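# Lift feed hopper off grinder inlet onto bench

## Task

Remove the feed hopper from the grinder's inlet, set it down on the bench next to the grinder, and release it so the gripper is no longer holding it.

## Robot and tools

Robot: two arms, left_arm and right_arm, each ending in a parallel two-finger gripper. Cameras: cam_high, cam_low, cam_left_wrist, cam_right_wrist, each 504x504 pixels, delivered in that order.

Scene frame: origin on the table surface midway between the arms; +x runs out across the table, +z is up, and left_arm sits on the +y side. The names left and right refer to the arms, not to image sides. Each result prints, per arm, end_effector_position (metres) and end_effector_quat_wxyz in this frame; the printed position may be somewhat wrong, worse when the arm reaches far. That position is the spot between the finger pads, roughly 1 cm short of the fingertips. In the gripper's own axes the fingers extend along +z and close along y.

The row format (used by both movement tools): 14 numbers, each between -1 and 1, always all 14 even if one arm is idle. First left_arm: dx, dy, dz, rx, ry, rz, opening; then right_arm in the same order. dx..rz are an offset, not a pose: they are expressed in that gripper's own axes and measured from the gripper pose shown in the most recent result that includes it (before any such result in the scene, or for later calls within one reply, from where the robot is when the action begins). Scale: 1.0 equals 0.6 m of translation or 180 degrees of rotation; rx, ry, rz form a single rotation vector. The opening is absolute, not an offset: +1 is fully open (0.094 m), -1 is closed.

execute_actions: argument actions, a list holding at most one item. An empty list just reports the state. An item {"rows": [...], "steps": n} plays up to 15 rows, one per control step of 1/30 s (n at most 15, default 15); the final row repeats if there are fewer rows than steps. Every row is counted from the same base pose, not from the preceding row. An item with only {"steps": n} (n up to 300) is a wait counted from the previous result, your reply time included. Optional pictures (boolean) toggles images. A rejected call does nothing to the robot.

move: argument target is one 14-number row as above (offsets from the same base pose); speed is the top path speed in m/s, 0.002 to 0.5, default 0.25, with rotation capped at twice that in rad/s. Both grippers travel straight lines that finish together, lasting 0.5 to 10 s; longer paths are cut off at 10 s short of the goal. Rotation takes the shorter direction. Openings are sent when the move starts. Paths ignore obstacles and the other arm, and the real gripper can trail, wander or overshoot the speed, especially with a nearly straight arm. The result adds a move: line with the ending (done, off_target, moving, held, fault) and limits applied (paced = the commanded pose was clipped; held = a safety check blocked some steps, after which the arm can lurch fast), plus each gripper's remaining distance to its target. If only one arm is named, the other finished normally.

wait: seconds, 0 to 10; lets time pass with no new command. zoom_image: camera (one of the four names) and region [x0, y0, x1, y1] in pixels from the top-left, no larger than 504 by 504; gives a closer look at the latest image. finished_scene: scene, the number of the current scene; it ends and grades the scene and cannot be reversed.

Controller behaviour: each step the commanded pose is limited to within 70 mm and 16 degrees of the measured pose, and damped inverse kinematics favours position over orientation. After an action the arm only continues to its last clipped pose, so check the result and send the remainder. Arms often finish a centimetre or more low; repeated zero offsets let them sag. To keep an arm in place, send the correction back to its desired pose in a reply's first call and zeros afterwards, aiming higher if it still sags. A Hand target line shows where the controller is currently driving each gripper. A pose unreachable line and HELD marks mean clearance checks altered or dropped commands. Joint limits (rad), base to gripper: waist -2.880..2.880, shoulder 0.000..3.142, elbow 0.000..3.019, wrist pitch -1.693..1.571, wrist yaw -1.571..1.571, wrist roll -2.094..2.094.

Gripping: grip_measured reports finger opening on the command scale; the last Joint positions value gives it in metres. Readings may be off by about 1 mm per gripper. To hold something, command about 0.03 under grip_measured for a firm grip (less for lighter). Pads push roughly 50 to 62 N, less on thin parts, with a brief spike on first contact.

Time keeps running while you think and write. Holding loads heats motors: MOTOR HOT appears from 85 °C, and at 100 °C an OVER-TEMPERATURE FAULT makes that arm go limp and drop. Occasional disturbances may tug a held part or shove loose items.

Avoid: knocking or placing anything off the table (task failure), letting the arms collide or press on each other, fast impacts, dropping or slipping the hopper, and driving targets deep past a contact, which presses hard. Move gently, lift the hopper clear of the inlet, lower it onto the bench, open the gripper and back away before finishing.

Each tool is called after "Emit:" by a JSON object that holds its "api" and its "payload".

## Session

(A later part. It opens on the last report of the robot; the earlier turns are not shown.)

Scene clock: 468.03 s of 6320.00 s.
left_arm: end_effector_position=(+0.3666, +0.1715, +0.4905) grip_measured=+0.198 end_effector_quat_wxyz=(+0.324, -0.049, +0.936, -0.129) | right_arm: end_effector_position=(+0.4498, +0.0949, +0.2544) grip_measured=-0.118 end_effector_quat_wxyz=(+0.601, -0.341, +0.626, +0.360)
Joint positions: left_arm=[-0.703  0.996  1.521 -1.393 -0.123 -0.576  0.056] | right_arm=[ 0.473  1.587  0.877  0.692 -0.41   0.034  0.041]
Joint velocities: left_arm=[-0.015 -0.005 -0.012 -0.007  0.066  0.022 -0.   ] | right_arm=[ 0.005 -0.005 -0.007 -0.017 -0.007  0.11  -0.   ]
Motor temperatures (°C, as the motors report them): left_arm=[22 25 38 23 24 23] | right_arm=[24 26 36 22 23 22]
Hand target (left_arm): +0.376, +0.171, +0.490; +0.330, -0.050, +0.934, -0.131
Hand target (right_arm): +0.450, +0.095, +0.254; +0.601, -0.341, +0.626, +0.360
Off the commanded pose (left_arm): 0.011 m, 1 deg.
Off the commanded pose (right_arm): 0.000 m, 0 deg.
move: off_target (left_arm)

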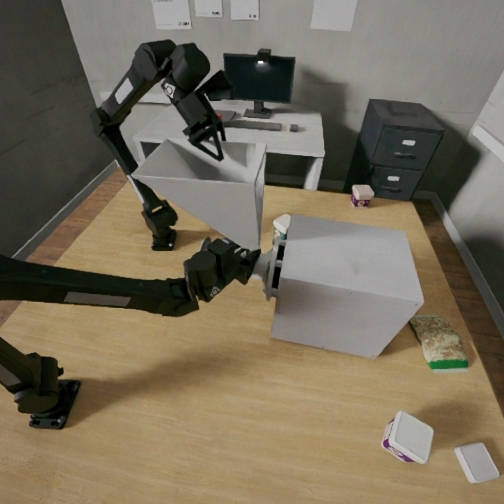

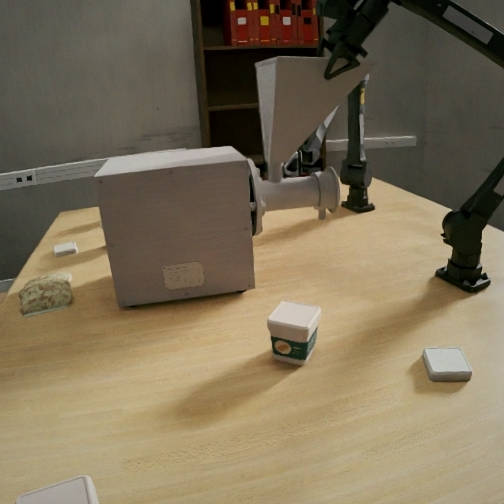

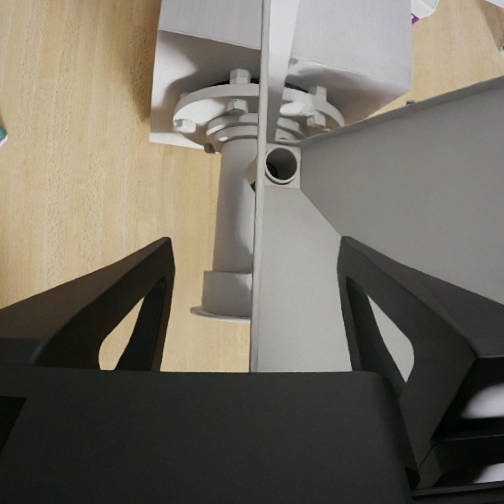

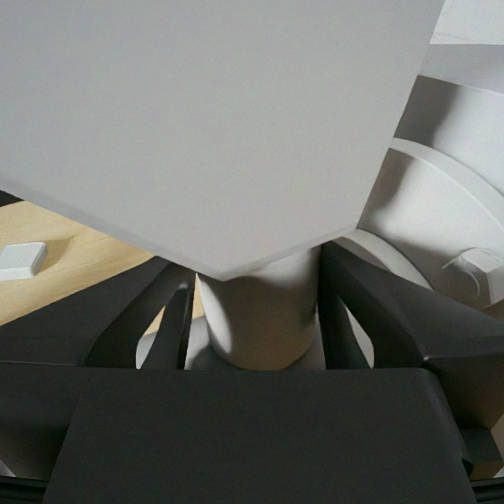

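Emit:
{"api": "execute_actions", "payload": {"actions": [{"rows":[[0,0,0,0,0,0,-1,0,0,0,0,0,0,-0.12]],"steps":15}], "pictures": false}}

Emit:
{"api": "move", "payload": {"target": [-0.04,-0.018,-0.05,0,0,0,-1, -0.115,0.005,0.0,0,0,0,-0.12], "speed": 0.025}}

Scene clock: 472.40 s of 6320.00 s.
left_arm: end_effector_position=(+0.3661, +0.1704, +0.4904) grip_measured=-0.983 end_effector_quat_wxyz=(+0.323, -0.046, +0.936, -0.132) | right_arm: end_effector_position=(+0.4498, +0.0949, +0.2544) grip_measured=-0.118 end_effector_quat_wxyz=(+0.601, -0.341, +0.626, +0.360)
Joint positions: left_arm=[-0.703  0.996  1.521 -1.392 -0.116 -0.573  0.001] | right_arm=[ 0.473  1.587  0.877  0.692 -0.41   0.034  0.041]
Joint velocities: left_arm=[ 0.005 -0.005  0.007  0.022  0.007 -0.081  0.001] | right_arm=[-0.005  0.015  0.002  0.007  0.007 -0.066  0.   ]
Motor temperatures (°C, as the motors report them): left_arm=[22 25 38 23 24 23] | right_arm=[24 26 36 22 23 22]
Hand target (left_arm): +0.367, +0.171, +0.491; +0.324, -0.049, +0.936, -0.130
Hand target (right_arm): +0.450, +0.095, +0.254; +0.601, -0.341, +0.626, +0.360
Off the commanded pose (left_arm): 0.001 m, 0 deg.
Off the commanded pose (right_arm): 0.000 m, 0 deg.
Steps of this call (steps 1 to 90: nothing new was sent; then 0.87 s passed at rest; steps 91 to 105: all 15 steps of this action). Readings (end_effector_position):
91: left_arm (+0.3666, +0.1715, +0.4905) | right_arm (+0.4498, +0.0949, +0.2544)
92: left_arm (+0.3666, +0.1715, +0.4905) | right_arm (+0.4498, +0.0949, +0.2544)
94: left_arm (+0.3666, +0.1715, +0.4905) | right_arm (+0.4498, +0.0949, +0.2544)
98: left_arm (+0.3661, +0.1704, +0.4904) | right_arm (+0.4498, +0.0949, +0.2544)
105: the state above

Scene clock: 475.63 s of 6320.00 s.
left_arm: end_effector_position=(+0.3716, +0.1653, +0.4951) grip_measured=-0.984 end_effector_quat_wxyz=(+0.298, -0.042, +0.946, -0.122) | right_arm: end_effector_position=(+0.4443, +0.0866, +0.2625) grip_measured=-0.118 end_effector_quat_wxyz=(+0.567, -0.340, +0.663, +0.351)
Joint positions: left_arm=[-0.703  1.053  1.595 -1.464 -0.106 -0.571  0.001] | right_arm=[ 0.469  1.509  0.889  0.5   -0.402  0.034  0.041]
Joint velocities: left_arm=[-0.005  0.015  0.002  0.002 -0.051 -0.081 -0.001] | right_arm=[-0.005 -0.024 -0.012 -0.007  0.022 -0.022  0.   ]
Motor temperatures (°C, as the motors report them): left_arm=[22 25 39 23 24 23] | right_arm=[24 26 36 22 23 22]
Hand target (left_arm): +0.366, +0.172, +0.529; +0.323, -0.046, +0.936, -0.132
Hand target (right_arm): +0.446, +0.093, +0.322; +0.601, -0.341, +0.626, +0.360
Off the commanded pose (left_arm): 0.036 m, 3 deg.
Off the commanded pose (right_arm): 0.062 m, 6 deg.
move: off_target (left_arm, right_arm)

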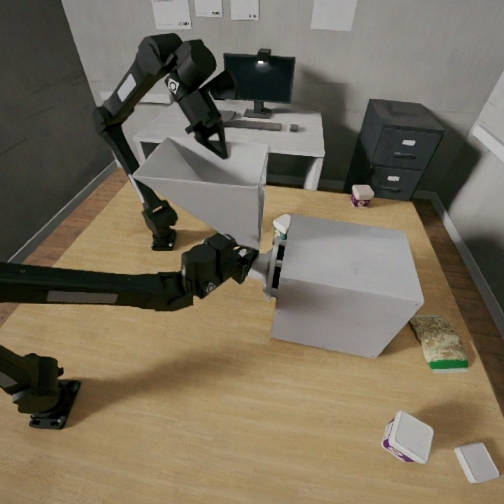

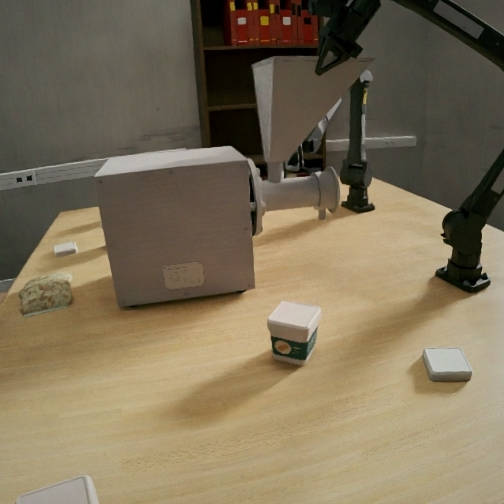

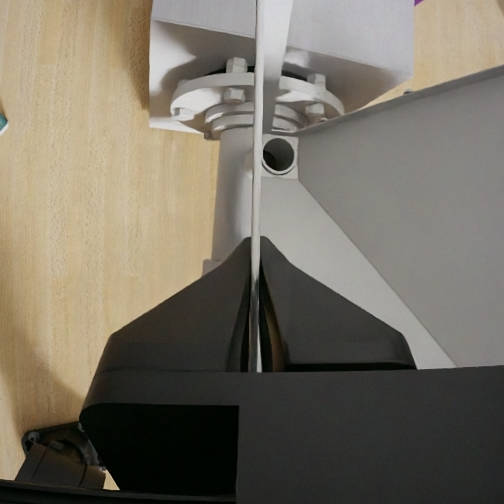

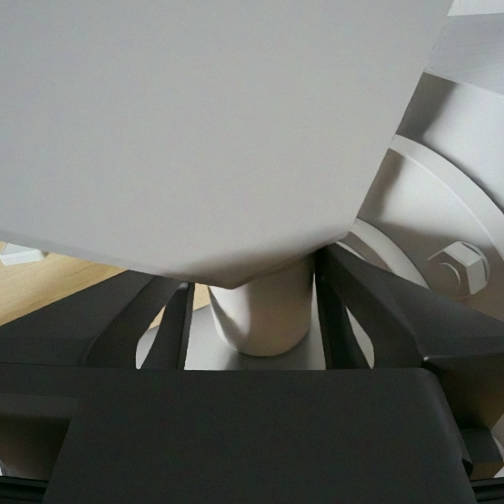

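Emit:
{"api": "move", "payload": {"target": [0,0,0,0,0,0,-0.5, -0.115,0.0,0.03,0,-0.09,0,-0.12], "speed": 0.03}}

Scene clock: 488.27 s of 6320.00 s.
left_arm: end_effector_position=(+0.3717, +0.1655, +0.4948) grip_measured=-0.502 end_effector_quat_wxyz=(+0.299, -0.042, +0.946, -0.121) | right_arm: end_effector_position=(+0.4514, +0.0955, +0.2635) grip_measured=-0.118 end_effector_quat_wxyz=(+0.608, -0.312, +0.626, +0.375)
Joint positions: left_arm=[-0.703  1.053  1.595 -1.464 -0.108 -0.57   0.023] | right_arm=[ 0.48   1.588  0.877  0.733 -0.379  0.097  0.041]
Joint velocities: left_arm=[-0.015 -0.005  0.002 -0.002  0.022  0.022  0.   ] | right_arm=[-0.005  0.005  0.012 -0.022  0.007 -0.007 -0.001]
Motor temperatures (°C, as the motors report them): left_arm=[22 25 41 23 24 23] | right_arm=[24 27 38 22 23 22]
Hand target (left_arm): +0.372, +0.165, +0.495; +0.298, -0.042, +0.946, -0.122
Hand target (right_arm): +0.456, +0.102, +0.329; +0.652, -0.289, +0.576, +0.399
Off the commanded pose (left_arm): 0.000 m, 0 deg.
Off the commanded pose (right_arm): 0.067 m, 9 deg.
After step 90, 4.70 s passed at rest.
move: off_target (right_arm)

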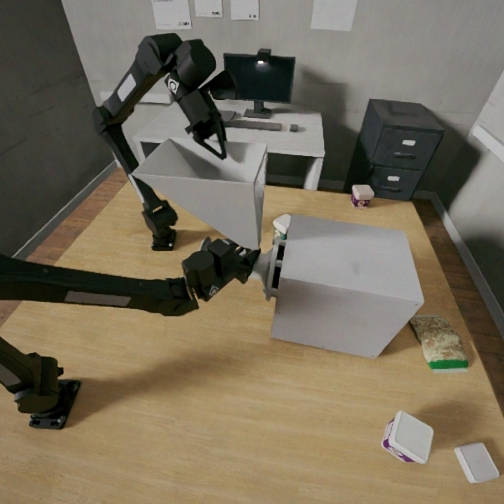

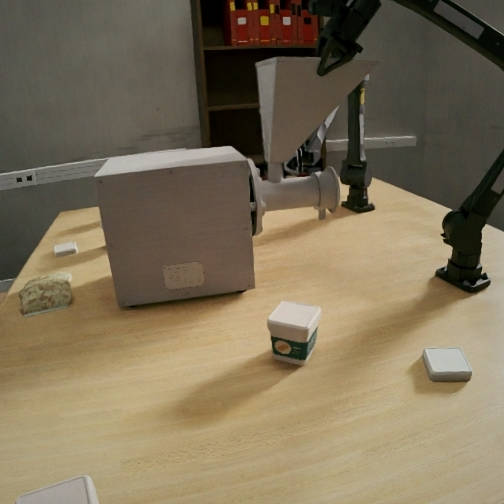

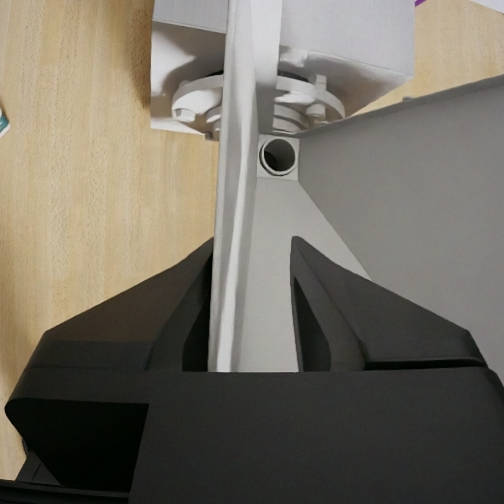

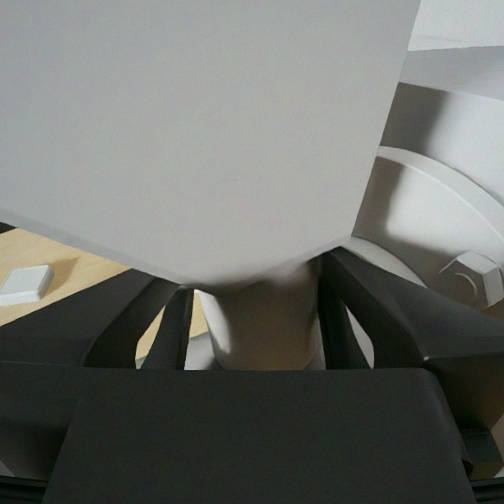

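Emit:
{"api": "move", "payload": {"target": [0,0.012,0,0,0,0,-0.5, -0.01,0.0,-0.3,0,0,0,0.1], "speed": 0.08}}

Scene clock: 498.00 s of 6320.00 s.
left_arm: end_effector_position=(+0.3726, +0.1673, +0.4901) grip_measured=-0.502 end_effector_quat_wxyz=(+0.294, -0.041, +0.948, -0.119) | right_arm: end_effector_position=(+0.3592, -0.0569, +0.2538) grip_measured=+0.098 end_effector_quat_wxyz=(+0.603, -0.313, +0.631, +0.374)
Joint positions: left_arm=[-0.693  1.053  1.585 -1.464 -0.099 -0.561  0.023] | right_arm=[ 0.253  1.191  0.46   0.74  -0.608  0.099  0.052]
Joint velocities: left_arm=[-0.005 -0.015 -0.007  0.007 -0.022  0.051 -0.   ] | right_arm=[-0.005  0.005  0.002 -0.007 -0.037  0.007 -0.001]
Motor temperatures (°C, as the motors report them): left_arm=[22 25 39 23 24 23] | right_arm=[24 27 38 22 24 22]
Hand target (left_arm): +0.372, +0.173, +0.493; +0.299, -0.042, +0.946, -0.120
Hand target (right_arm): +0.359, -0.059, +0.262; +0.608, -0.309, +0.627, +0.378
Off the commanded pose (left_arm): 0.006 m, 1 deg.
Off the commanded pose (right_arm): 0.012 m, 1 deg.
After step 90, 4.13 s passed at rest.
move: off_target (right_arm)

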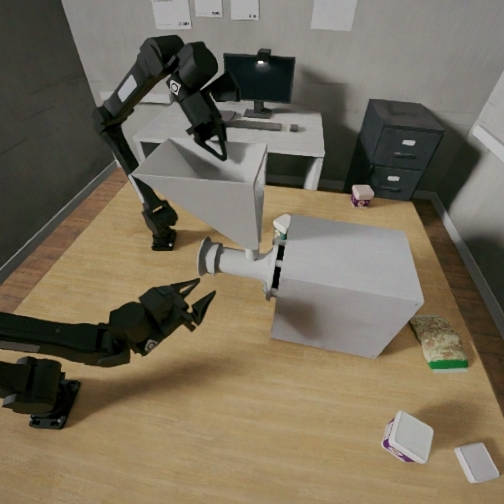

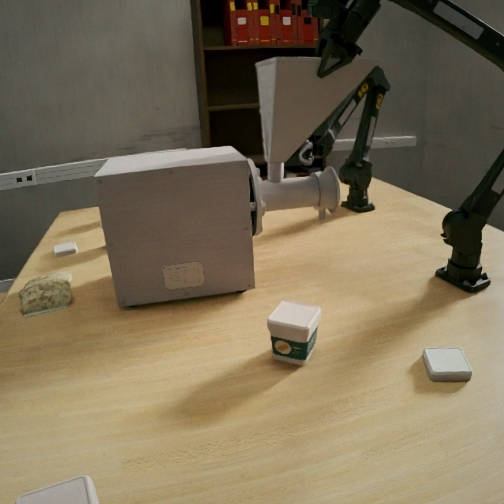

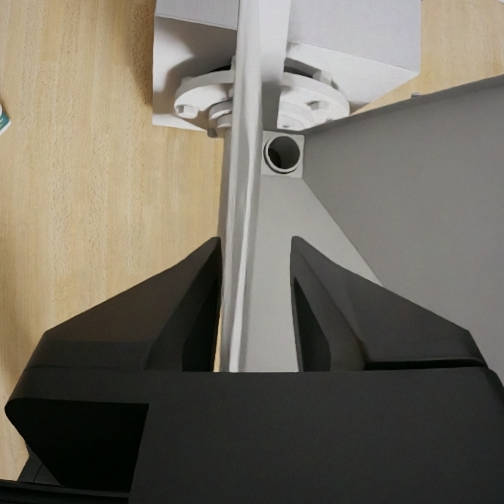

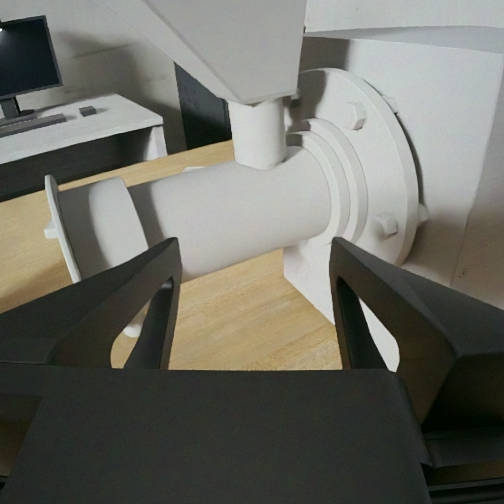

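Emit:
{"api": "move", "payload": {"target": [0,0.015,-0.005,0,0,0,-0.5, -0.537,0.097,-0.108,0.271,0.201,0.189,0.2], "speed": 0.15}}

Scene clock: 516.30 s of 6320.00 s.
left_arm: end_effector_position=(+0.3741, +0.1702, +0.4878) grip_measured=-0.502 end_effector_quat_wxyz=(+0.291, -0.039, +0.949, -0.119) | right_arm: end_effector_position=(+0.2896, -0.1024, +0.5678) grip_measured=+0.198 end_effector_quat_wxyz=(+0.338, +0.039, +0.934, +0.113)
Joint positions: left_arm=[-0.679  1.053  1.581 -1.464 -0.087 -0.547  0.023] | right_arm=[ 0.63   1.159  1.872 -1.62   0.327  0.755  0.056]
Joint velocities: left_arm=[-0.015  0.005 -0.007 -0.007 -0.037  0.022  0.001] | right_arm=[-0.005 -0.005 -0.002 -0.007  0.022  0.022  0.   ]
Motor temperatures (°C, as the motors report them): left_arm=[22 25 38 23 24 23] | right_arm=[24 26 37 22 23 22]
Hand target (left_arm): +0.371, +0.177, +0.490; +0.294, -0.041, +0.948, -0.119
Hand target (right_arm): +0.289, -0.100, +0.579; +0.342, +0.045, +0.931, +0.121
Off the commanded pose (left_arm): 0.008 m, 0 deg.
Off the commanded pose (right_arm): 0.016 m, 2 deg.
After step 90, 10.77 s passed at rest.
move: off_target (right_arm)

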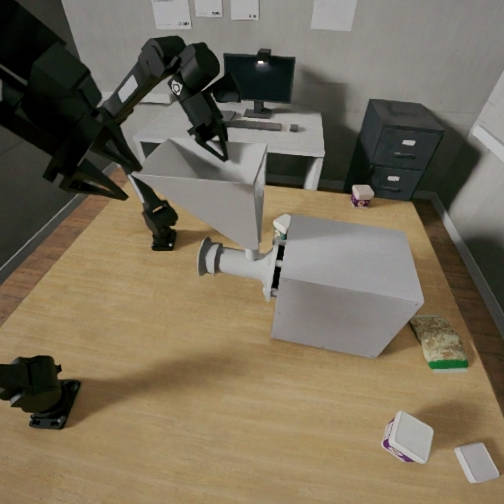

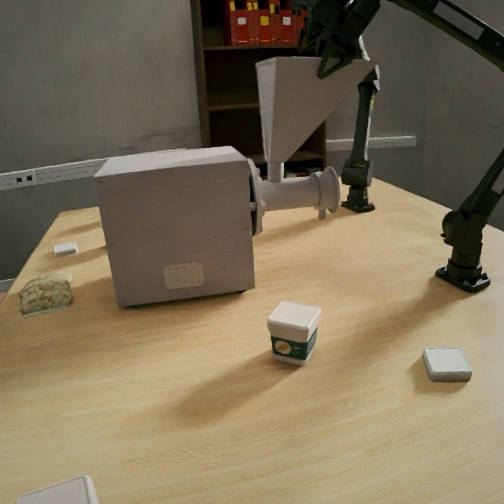

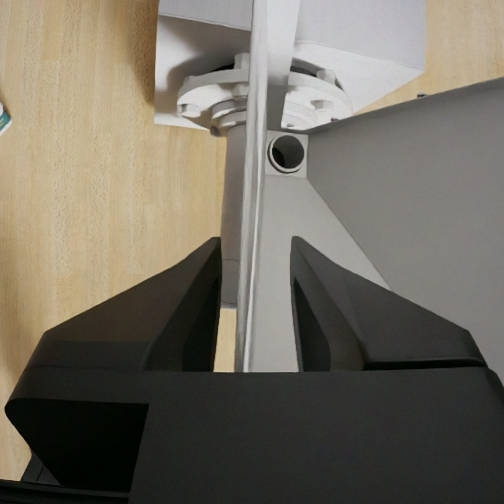

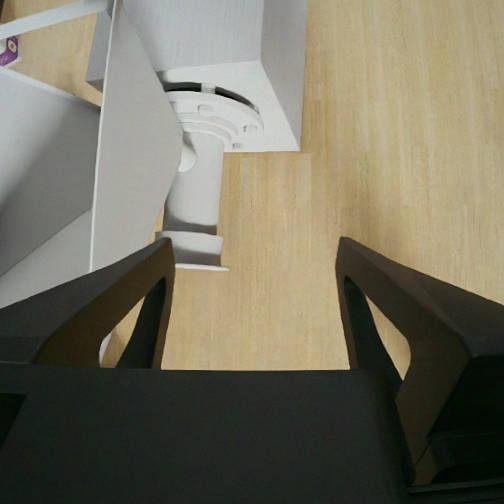

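Emit:
{"api": "move", "payload": {"target": [0,0,0,0,0,0,-0.5, -0.008,0.151,0.043,-0.013,0,0.011,0.2], "speed": 0.08}}

Scene clock: 521.17 s of 6320.00 s.
left_arm: end_effector_position=(+0.3741, +0.1702, +0.4878) grip_measured=-0.502 end_effector_quat_wxyz=(+0.291, -0.039, +0.949, -0.119) | right_arm: end_effector_position=(+0.3060, -0.0138, +0.5575) grip_measured=+0.198 end_effector_quat_wxyz=(+0.327, +0.037, +0.937, +0.117)
Joint positions: left_arm=[-0.679  1.053  1.581 -1.464 -0.087 -0.547  0.023] | right_arm=[ 0.768  1.34   1.999 -1.62   0.387  0.879  0.056]
Joint velocities: left_arm=[-0.015  0.005  0.002  0.012  0.066 -0.037 -0.001] | right_arm=[ 0.005 -0.005  0.002  0.007  0.007  0.037 -0.001]
Motor temperatures (°C, as the motors report them): left_arm=[22 25 38 23 24 23] | right_arm=[24 26 37 22 23 22]
Hand target (left_arm): +0.374, +0.170, +0.488; +0.291, -0.039, +0.949, -0.119
Hand target (right_arm): +0.307, -0.010, +0.575; +0.339, +0.047, +0.930, +0.138
Off the commanded pose (left_arm): 0.000 m, 0 deg.
Off the commanded pose (right_arm): 0.016 m, 3 deg.
After step 90, 0.27 s passed at rest.
move: off_target (right_arm)

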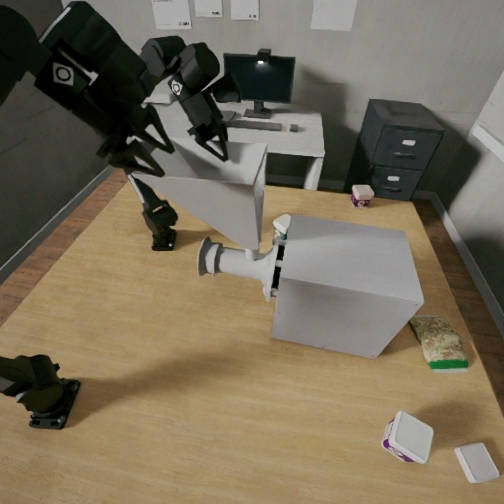

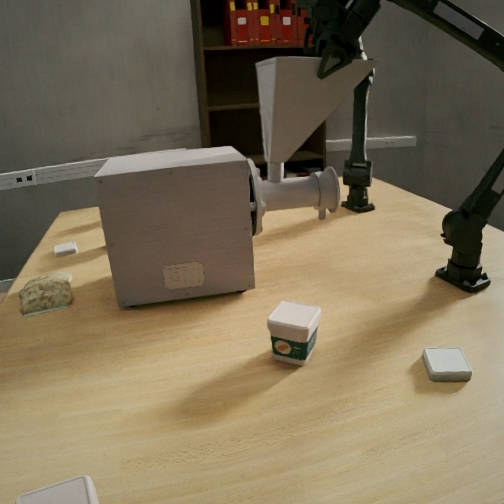

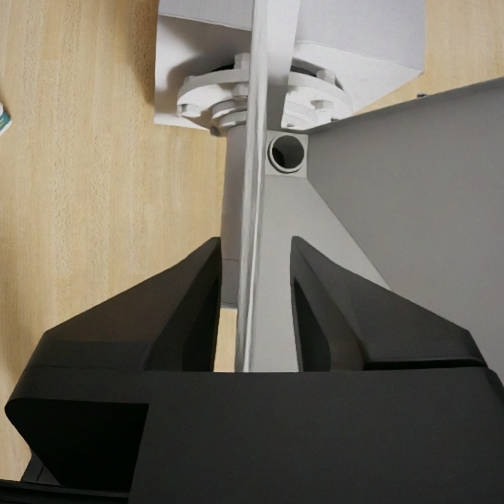

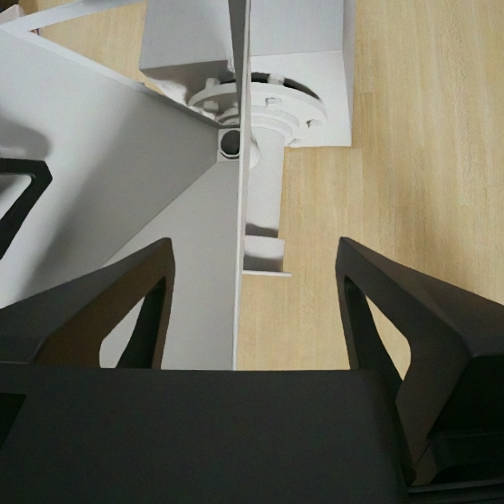

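Emit:
{"api": "move", "payload": {"target": [0,0,0,0,0,0,-0.5, -0.025,0.018,0.15,-0.013,0,0.011,0.2], "speed": 0.05}}

Scene clock: 524.60 s of 6320.00 s.
left_arm: end_effector_position=(+0.3741, +0.1702, +0.4878) grip_measured=-0.502 end_effector_quat_wxyz=(+0.291, -0.039, +0.949, -0.119) | right_arm: end_effector_position=(+0.3649, +0.0083, +0.5027) grip_measured=+0.198 end_effector_quat_wxyz=(+0.319, +0.051, +0.936, +0.141)
Joint positions: left_arm=[-0.679  1.053  1.581 -1.464 -0.087 -0.547  0.023] | right_arm=[ 0.671  1.371  1.851 -1.394  0.298  0.834  0.056]
Joint velocities: left_arm=[-0.005 -0.015  0.007 -0.012 -0.007  0.022 -0.   ] | right_arm=[ 0.005 -0.015 -0.007 -0.002 -0.037  0.037 -0.   ]
Motor temperatures (°C, as the motors report them): left_arm=[22 25 38 23 24 23] | right_arm=[24 26 37 22 23 22]
Hand target (left_arm): +0.374, +0.170, +0.488; +0.291, -0.039, +0.949, -0.119
Hand target (right_arm): +0.373, +0.013, +0.501; +0.323, +0.047, +0.934, +0.143
Off the commanded pose (left_arm): 0.000 m, 0 deg.
Off the commanded pose (right_arm): 0.010 m, 1 deg.
move: done

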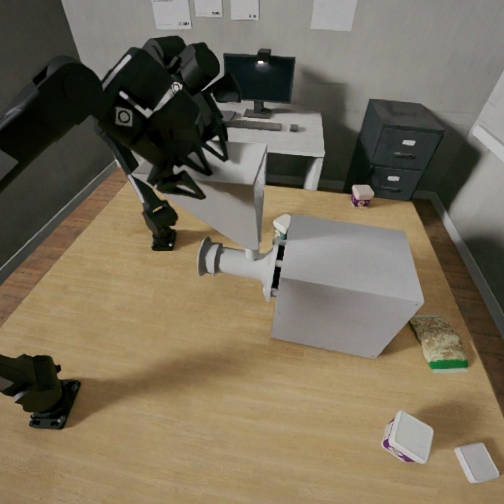

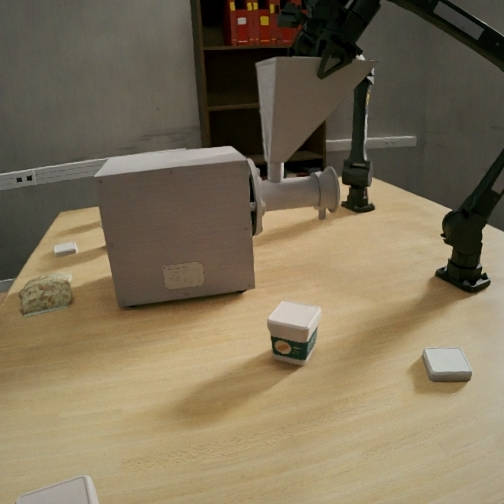

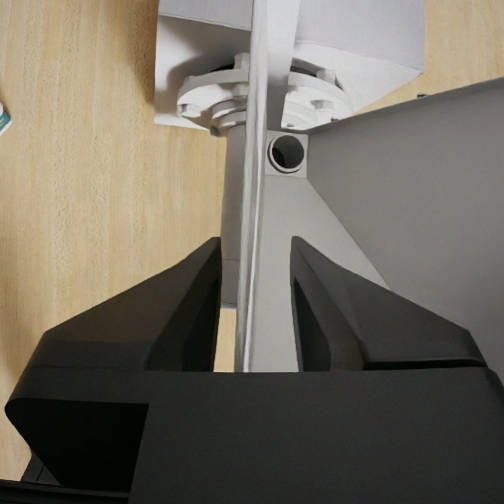

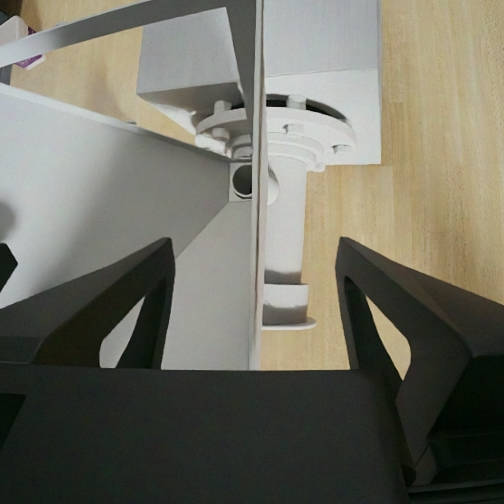

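Emit:
{"api": "move", "payload": {"target": [0,0.005,0,0,0,0,-0.5, -0.01,0,0.035,0,0.02,0,0.0], "speed": 0.03}}

Emit:
{"api": "execute_actions", "payload": {"actions": [{"rows":[[0,0,0,0,0,0,-1,0,0,0,0,0,0,-1]],"steps":15}]}}

Scene clock: 528.80 s of 6320.00 s.
left_arm: end_effector_position=(+0.3740, +0.1700, +0.4878) grip_measured=-0.502 end_effector_quat_wxyz=(+0.290, -0.039, +0.949, -0.120) | right_arm: end_effector_position=(+0.3783, +0.0117, +0.4818) grip_measured=+0.002 end_effector_quat_wxyz=(+0.286, +0.052, +0.946, +0.142)
Joint positions: left_arm=[-0.679  1.053  1.581 -1.464 -0.086 -0.547  0.023] | right_arm=[ 0.633  1.407  1.851 -1.401  0.229  0.826  0.047]
Joint velocities: left_arm=[-0.005 -0.015 -0.002 -0.017  0.11   0.007 -0.   ] | right_arm=[-0.005 -0.005  0.007 -0.012 -0.007 -0.007  0.001]
Motor temperatures (°C, as the motors report them): left_arm=[22 25 38 23 24 23] | right_arm=[24 26 37 22 23 22]
Hand target (left_arm): +0.374, +0.173, +0.487; +0.291, -0.039, +0.949, -0.119
Hand target (right_arm): +0.382, +0.012, +0.490; +0.289, +0.047, +0.946, +0.142
Off the commanded pose (left_arm): 0.003 m, 0 deg.
Off the commanded pose (right_arm): 0.009 m, 1 deg.
move: done

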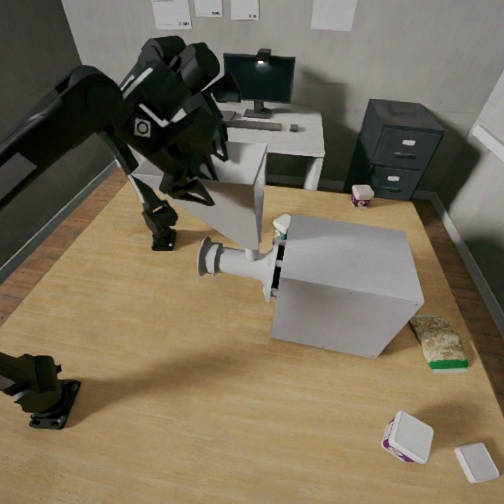

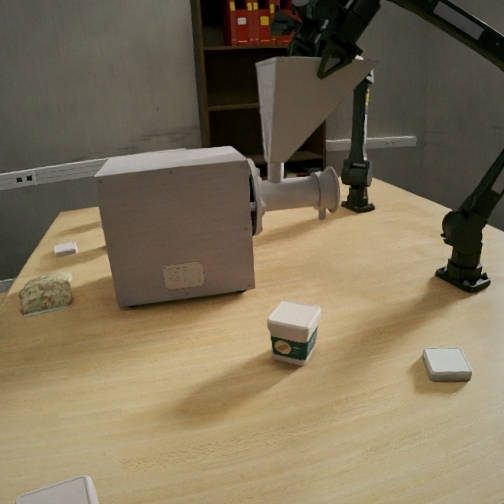

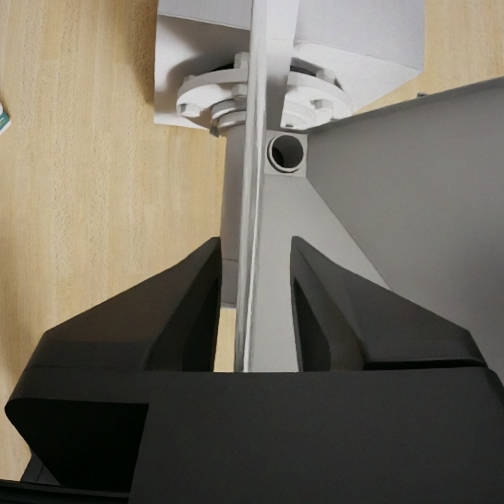

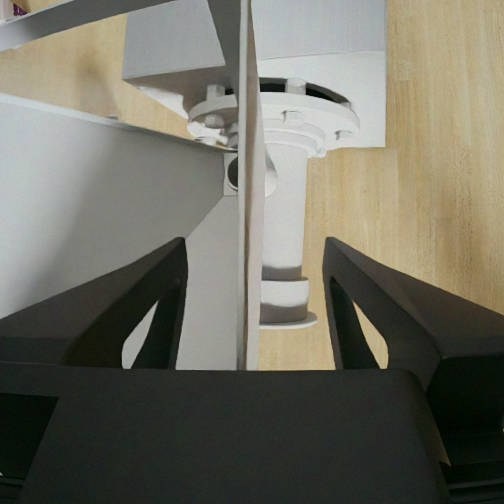

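Scene clock: 529.30 s of 6320.00 s.
left_arm: end_effector_position=(+0.3735, +0.1676, +0.4879) grip_measured=-0.983 end_effector_quat_wxyz=(+0.289, -0.038, +0.948, -0.125) | right_arm: end_effector_position=(+0.3788, +0.0105, +0.4805) grip_measured=-0.982 end_effector_quat_wxyz=(+0.287, +0.047, +0.947, +0.137)
Joint positions: left_arm=[-0.68   1.053  1.58  -1.461 -0.074 -0.549  0.001] | right_arm=[ 0.633  1.407  1.848 -1.403  0.233  0.813  0.001]
Joint velocities: left_arm=[-0.015 -0.005 -0.002  0.012  0.007 -0.007  0.   ] | right_arm=[-0.005 -0.024 -0.007  0.007 -0.051 -0.037 -0.   ]
Motor temperatures (°C, as the motors report them): left_arm=[22 25 38 23 24 23] | right_arm=[24 26 37 22 23 22]
Hand target (left_arm): +0.374, +0.170, +0.488; +0.290, -0.039, +0.949, -0.120
Hand target (right_arm): +0.378, +0.012, +0.482; +0.286, +0.052, +0.946, +0.142
Off the commanded pose (left_arm): 0.002 m, 1 deg.
Off the commanded pose (right_arm): 0.002 m, 1 deg.
Steps of this call (steps 1 to 15: all 15 steps of this action). Readings (end_effector_position):
1: left_arm (+0.3740, +0.1700, +0.4878) | right_arm (+0.3783, +0.0117, +0.4818)
2: left_arm (+0.3741, +0.1705, +0.4877) | right_arm (+0.3783, +0.0117, +0.4818)
4: left_arm (+0.3733, +0.1677, +0.4878) | right_arm (+0.3786, +0.0114, +0.4814)
8: left_arm (+0.3735, +0.1676, +0.4879) | right_arm (+0.3788, +0.0105, +0.4805)
15: the state above

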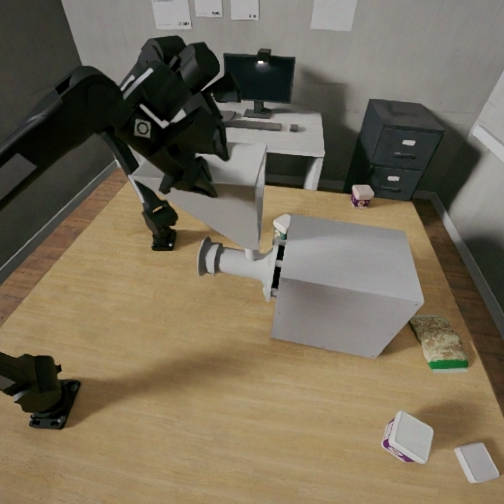

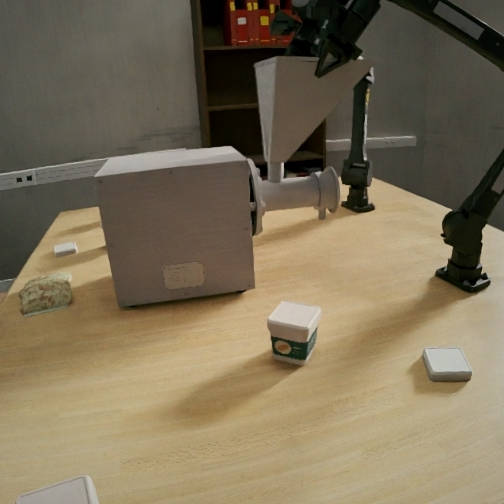

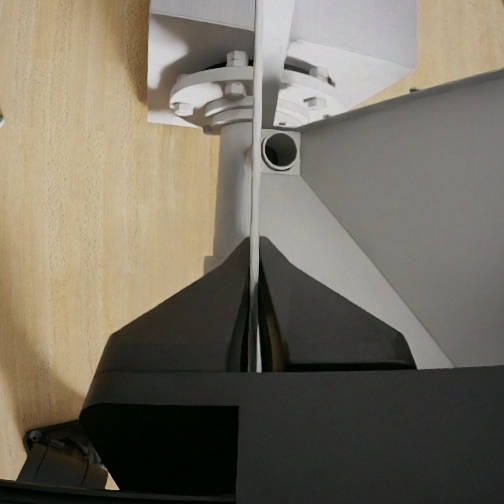

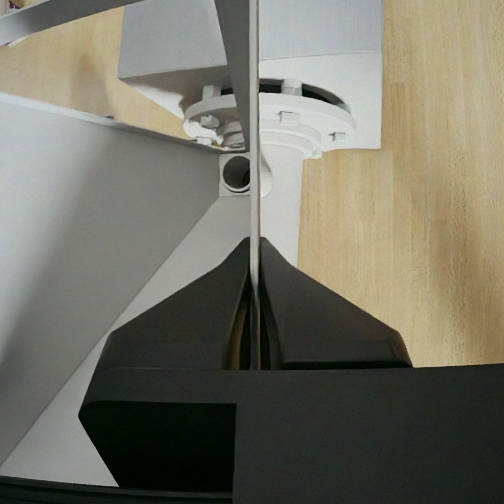

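Emit:
{"api": "move", "payload": {"target": [-0.044,-0.013,-0.101,0.035,-0.042,-0.010,-1, -0.043,0.017,-0.101,-0.035,-0.043,0.008,-1], "speed": 0.025}}

Scene clock: 546.73 s of 6320.00 s.
left_arm: end_effector_position=(+0.3723, +0.1678, +0.4896) grip_measured=-0.985 end_effector_quat_wxyz=(+0.286, -0.033, +0.948, -0.137) | right_arm: end_effector_position=(+0.3780, +0.0103, +0.4830) grip_measured=-0.983 end_effector_quat_wxyz=(+0.298, +0.045, +0.944, +0.136)
Joint positions: left_arm=[-0.666  1.049  1.58  -1.458 -0.042 -0.536  0.001] | right_arm=[ 0.639  1.397  1.838 -1.388  0.252  0.808  0.001]
Joint velocities: left_arm=[-0.005 -0.015 -0.022  0.007 -0.007  0.037  0.   ] | right_arm=[-0.005 -0.015 -0.002 -0.002 -0.022 -0.007  0.001]
Motor temperatures (°C, as the motors report them): left_arm=[22 25 39 23 24 23] | right_arm=[24 26 36 22 23 22]
Hand target (left_arm): +0.358, +0.179, +0.551; +0.351, -0.045, +0.918, -0.178
Hand target (right_arm): +0.364, -0.002, +0.543; +0.349, +0.053, +0.916, +0.190
Off the commanded pose (left_arm): 0.065 m, 10 deg.
Off the commanded pose (right_arm): 0.064 m, 9 deg.
After step 90, 10.70 s passed at rest.
move: off_target (left_arm, right_arm)

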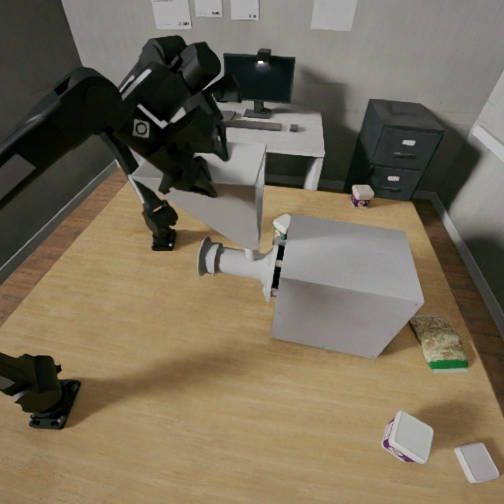

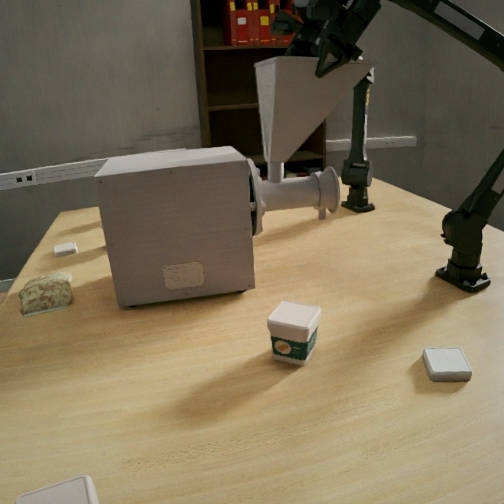

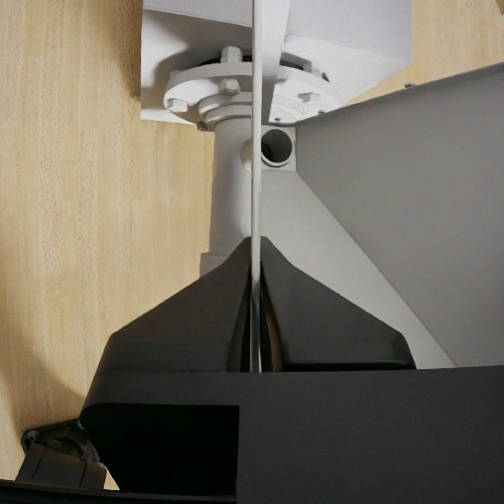

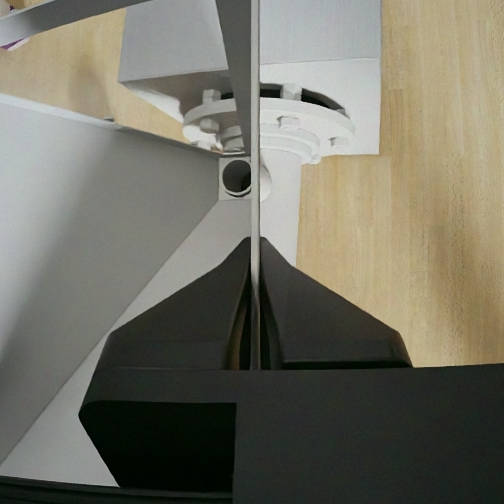

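Emit:
{"api": "zoom_image", "payload": {"camera": "cam_right_wrist", "region": [200, 140, 280, 220]}}

Emit:
{"api": "execute_actions", "payload": {"actions": [{"rows":[[-0.05,-0.015,-0.11,0.04,-0.05,-0.012,-1, -0.05,0.02,-0.11,-0.04,-0.05,0.01,-1]],"steps":15}]}}

Region (200, 140, 280, 220) of cam_right_wrist's 504x504 image, scaled by 6.300, with more detail than that image has.

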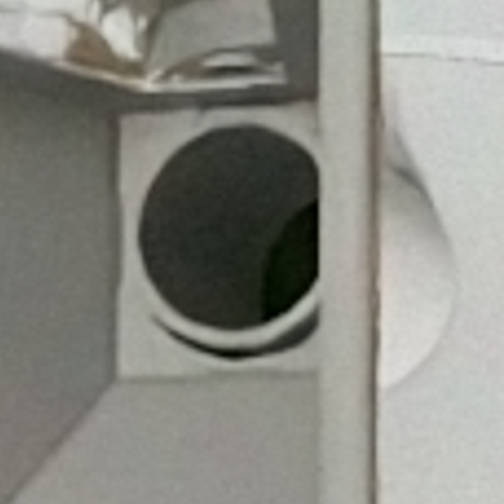

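Scene clock: 549.37 s of 6320.00 s.
left_arm: end_effector_position=(+0.3720, +0.1701, +0.4927) grip_measured=-0.985 end_effector_quat_wxyz=(+0.285, -0.029, +0.946, -0.150) | right_arm: end_effector_position=(+0.3771, +0.0123, +0.4867) grip_measured=-0.983 end_effector_quat_wxyz=(+0.315, +0.043, +0.938, +0.138)
Joint positions: left_arm=[-0.642  1.042  1.58  -1.452 -0.002 -0.518  0.001] | right_arm=[ 0.652  1.384  1.82  -1.354  0.278  0.804  0.001]
Joint velocities: left_arm=[-0.015 -0.005 -0.017 -0.012 -0.037  0.022 -0.001] | right_arm=[-0.015 -0.005  0.002 -0.012 -0.051  0.037  0.   ]
Motor temperatures (°C, as the motors report them): left_arm=[22 25 40 23 24 23] | right_arm=[24 27 37 22 23 22]
Hand target (left_arm): +0.356, +0.182, +0.558; +0.359, -0.044, +0.911, -0.197
Hand target (right_arm): +0.362, -0.003, +0.552; +0.369, +0.053, +0.907, +0.196
Off the commanded pose (left_arm): 0.070 m, 11 deg.
Off the commanded pose (right_arm): 0.070 m, 10 deg.
Steps of this call (steps 1 to 64: nothing new was sent; steps 65 to 79: all 15 steps of this action). Readings (end_effector_position):
65: left_arm (+0.3719, +0.1672, +0.4901) | right_arm (+0.3786, +0.0096, +0.4834)
66: left_arm (+0.3718, +0.1673, +0.4909) | right_arm (+0.3789, +0.0097, +0.4844)
68: left_arm (+0.3718, +0.1695, +0.4926) | right_arm (+0.3772, +0.0118, +0.4866)
72: left_arm (+0.3720, +0.1701, +0.4927) | right_arm (+0.3771, +0.0123, +0.4866)
79: the state above

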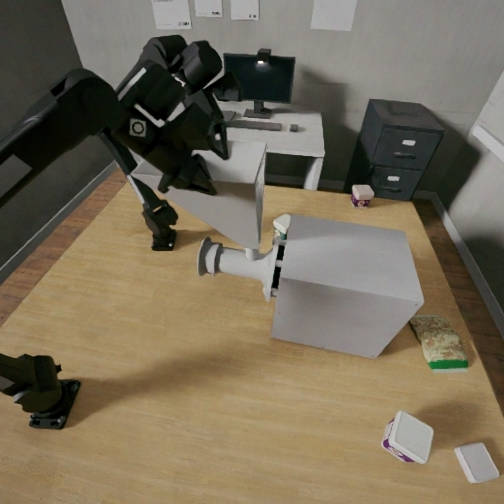

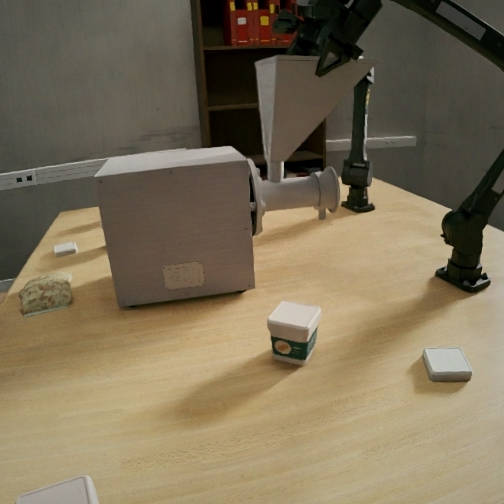

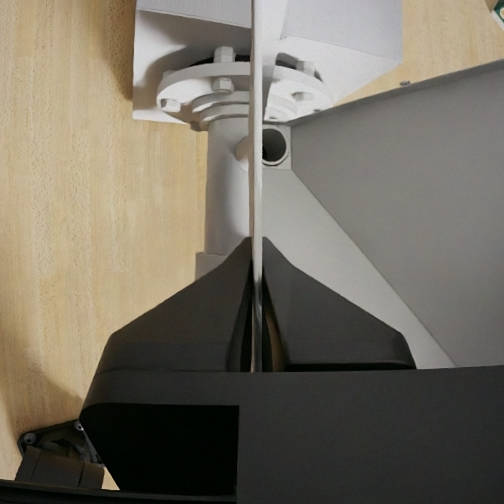

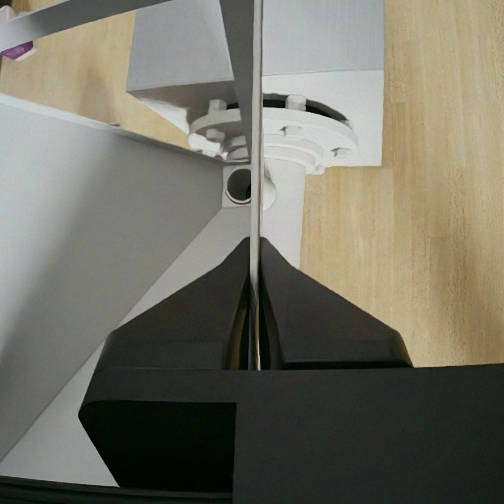

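Emit:
{"api": "execute_actions", "payload": {"actions": [{"rows":[[-0.065,-0.025,-0.14,0.02,-0.04,-0.006,-1, -0.07,0.03,-0.135,-0.02,-0.025,0.005,-1]],"steps":15}]}}

Scene clock: 552.00 s of 6320.00 s.
left_arm: end_effector_position=(+0.3624, +0.1733, +0.5374) grip_measured=-0.984 end_effector_quat_wxyz=(+0.302, -0.020, +0.940, -0.160) | right_arm: end_effector_position=(+0.3671, +0.0156, +0.5325) grip_measured=-0.982 end_effector_quat_wxyz=(+0.326, +0.036, +0.934, +0.143)
Joint positions: left_arm=[-0.641  1.06   1.712 -1.526  0.007 -0.501  0.001] | right_arm=[ 0.678  1.42   1.981 -1.458  0.3    0.805  0.001]
Joint velocities: left_arm=[-0.005  0.015  0.085 -0.105  0.022 -0.007  0.   ] | right_arm=[ 0.024  0.054  0.076 -0.051 -0.066 -0.037 -0.   ]
Motor temperatures (°C, as the motors report them): left_arm=[22 25 41 23 24 23] | right_arm=[24 27 37 22 23 22]
Hand target (left_arm): +0.356, +0.185, +0.583; +0.345, -0.039, +0.921, -0.180
Hand target (right_arm): +0.360, +0.001, +0.576; +0.352, +0.046, +0.920, +0.169
Off the commanded pose (left_arm): 0.048 m, 6 deg.
Off the commanded pose (right_arm): 0.047 m, 5 deg.
Steps of this call (steps 1 to 64: nothing new was sent; steps 65 to 79: all 15 steps of this action). Readings (end_effector_position):
65: left_arm (+0.3721, +0.1701, +0.4928) | right_arm (+0.3765, +0.0116, +0.4874)
66: left_arm (+0.3723, +0.1700, +0.4929) | right_arm (+0.3771, +0.0119, +0.4868)
68: left_arm (+0.3725, +0.1706, +0.4952) | right_arm (+0.3777, +0.0127, +0.4901)
72: left_arm (+0.3688, +0.1717, +0.5103) | right_arm (+0.3734, +0.0135, +0.5057)
79: the state above

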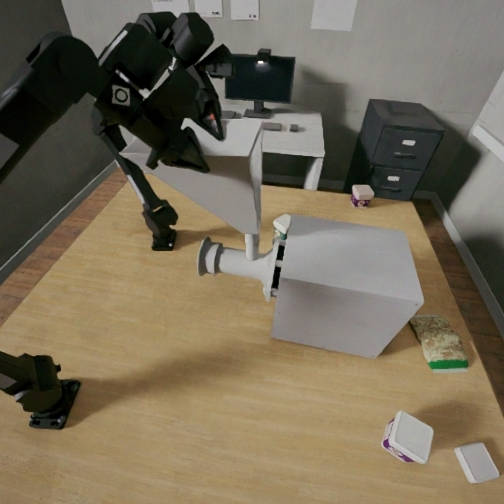

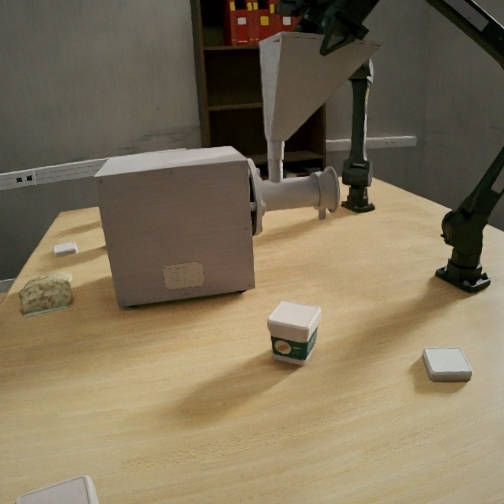

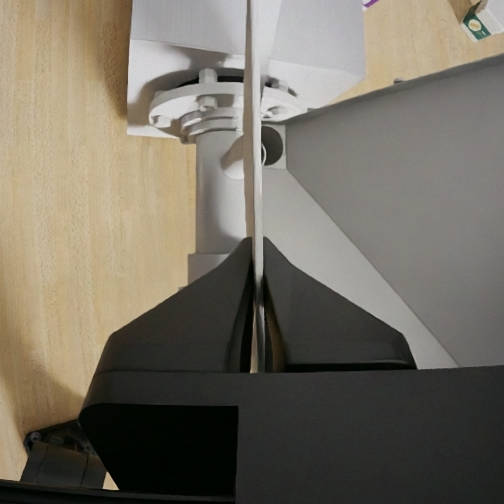

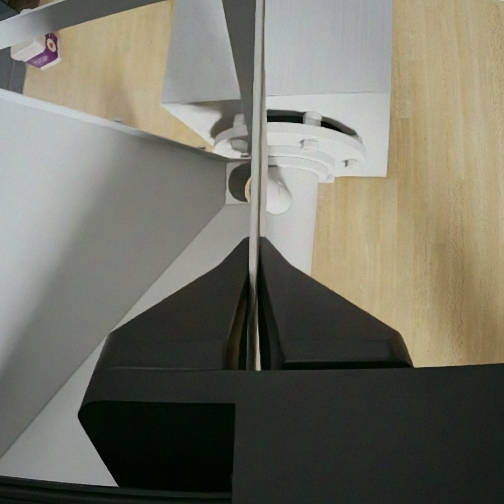

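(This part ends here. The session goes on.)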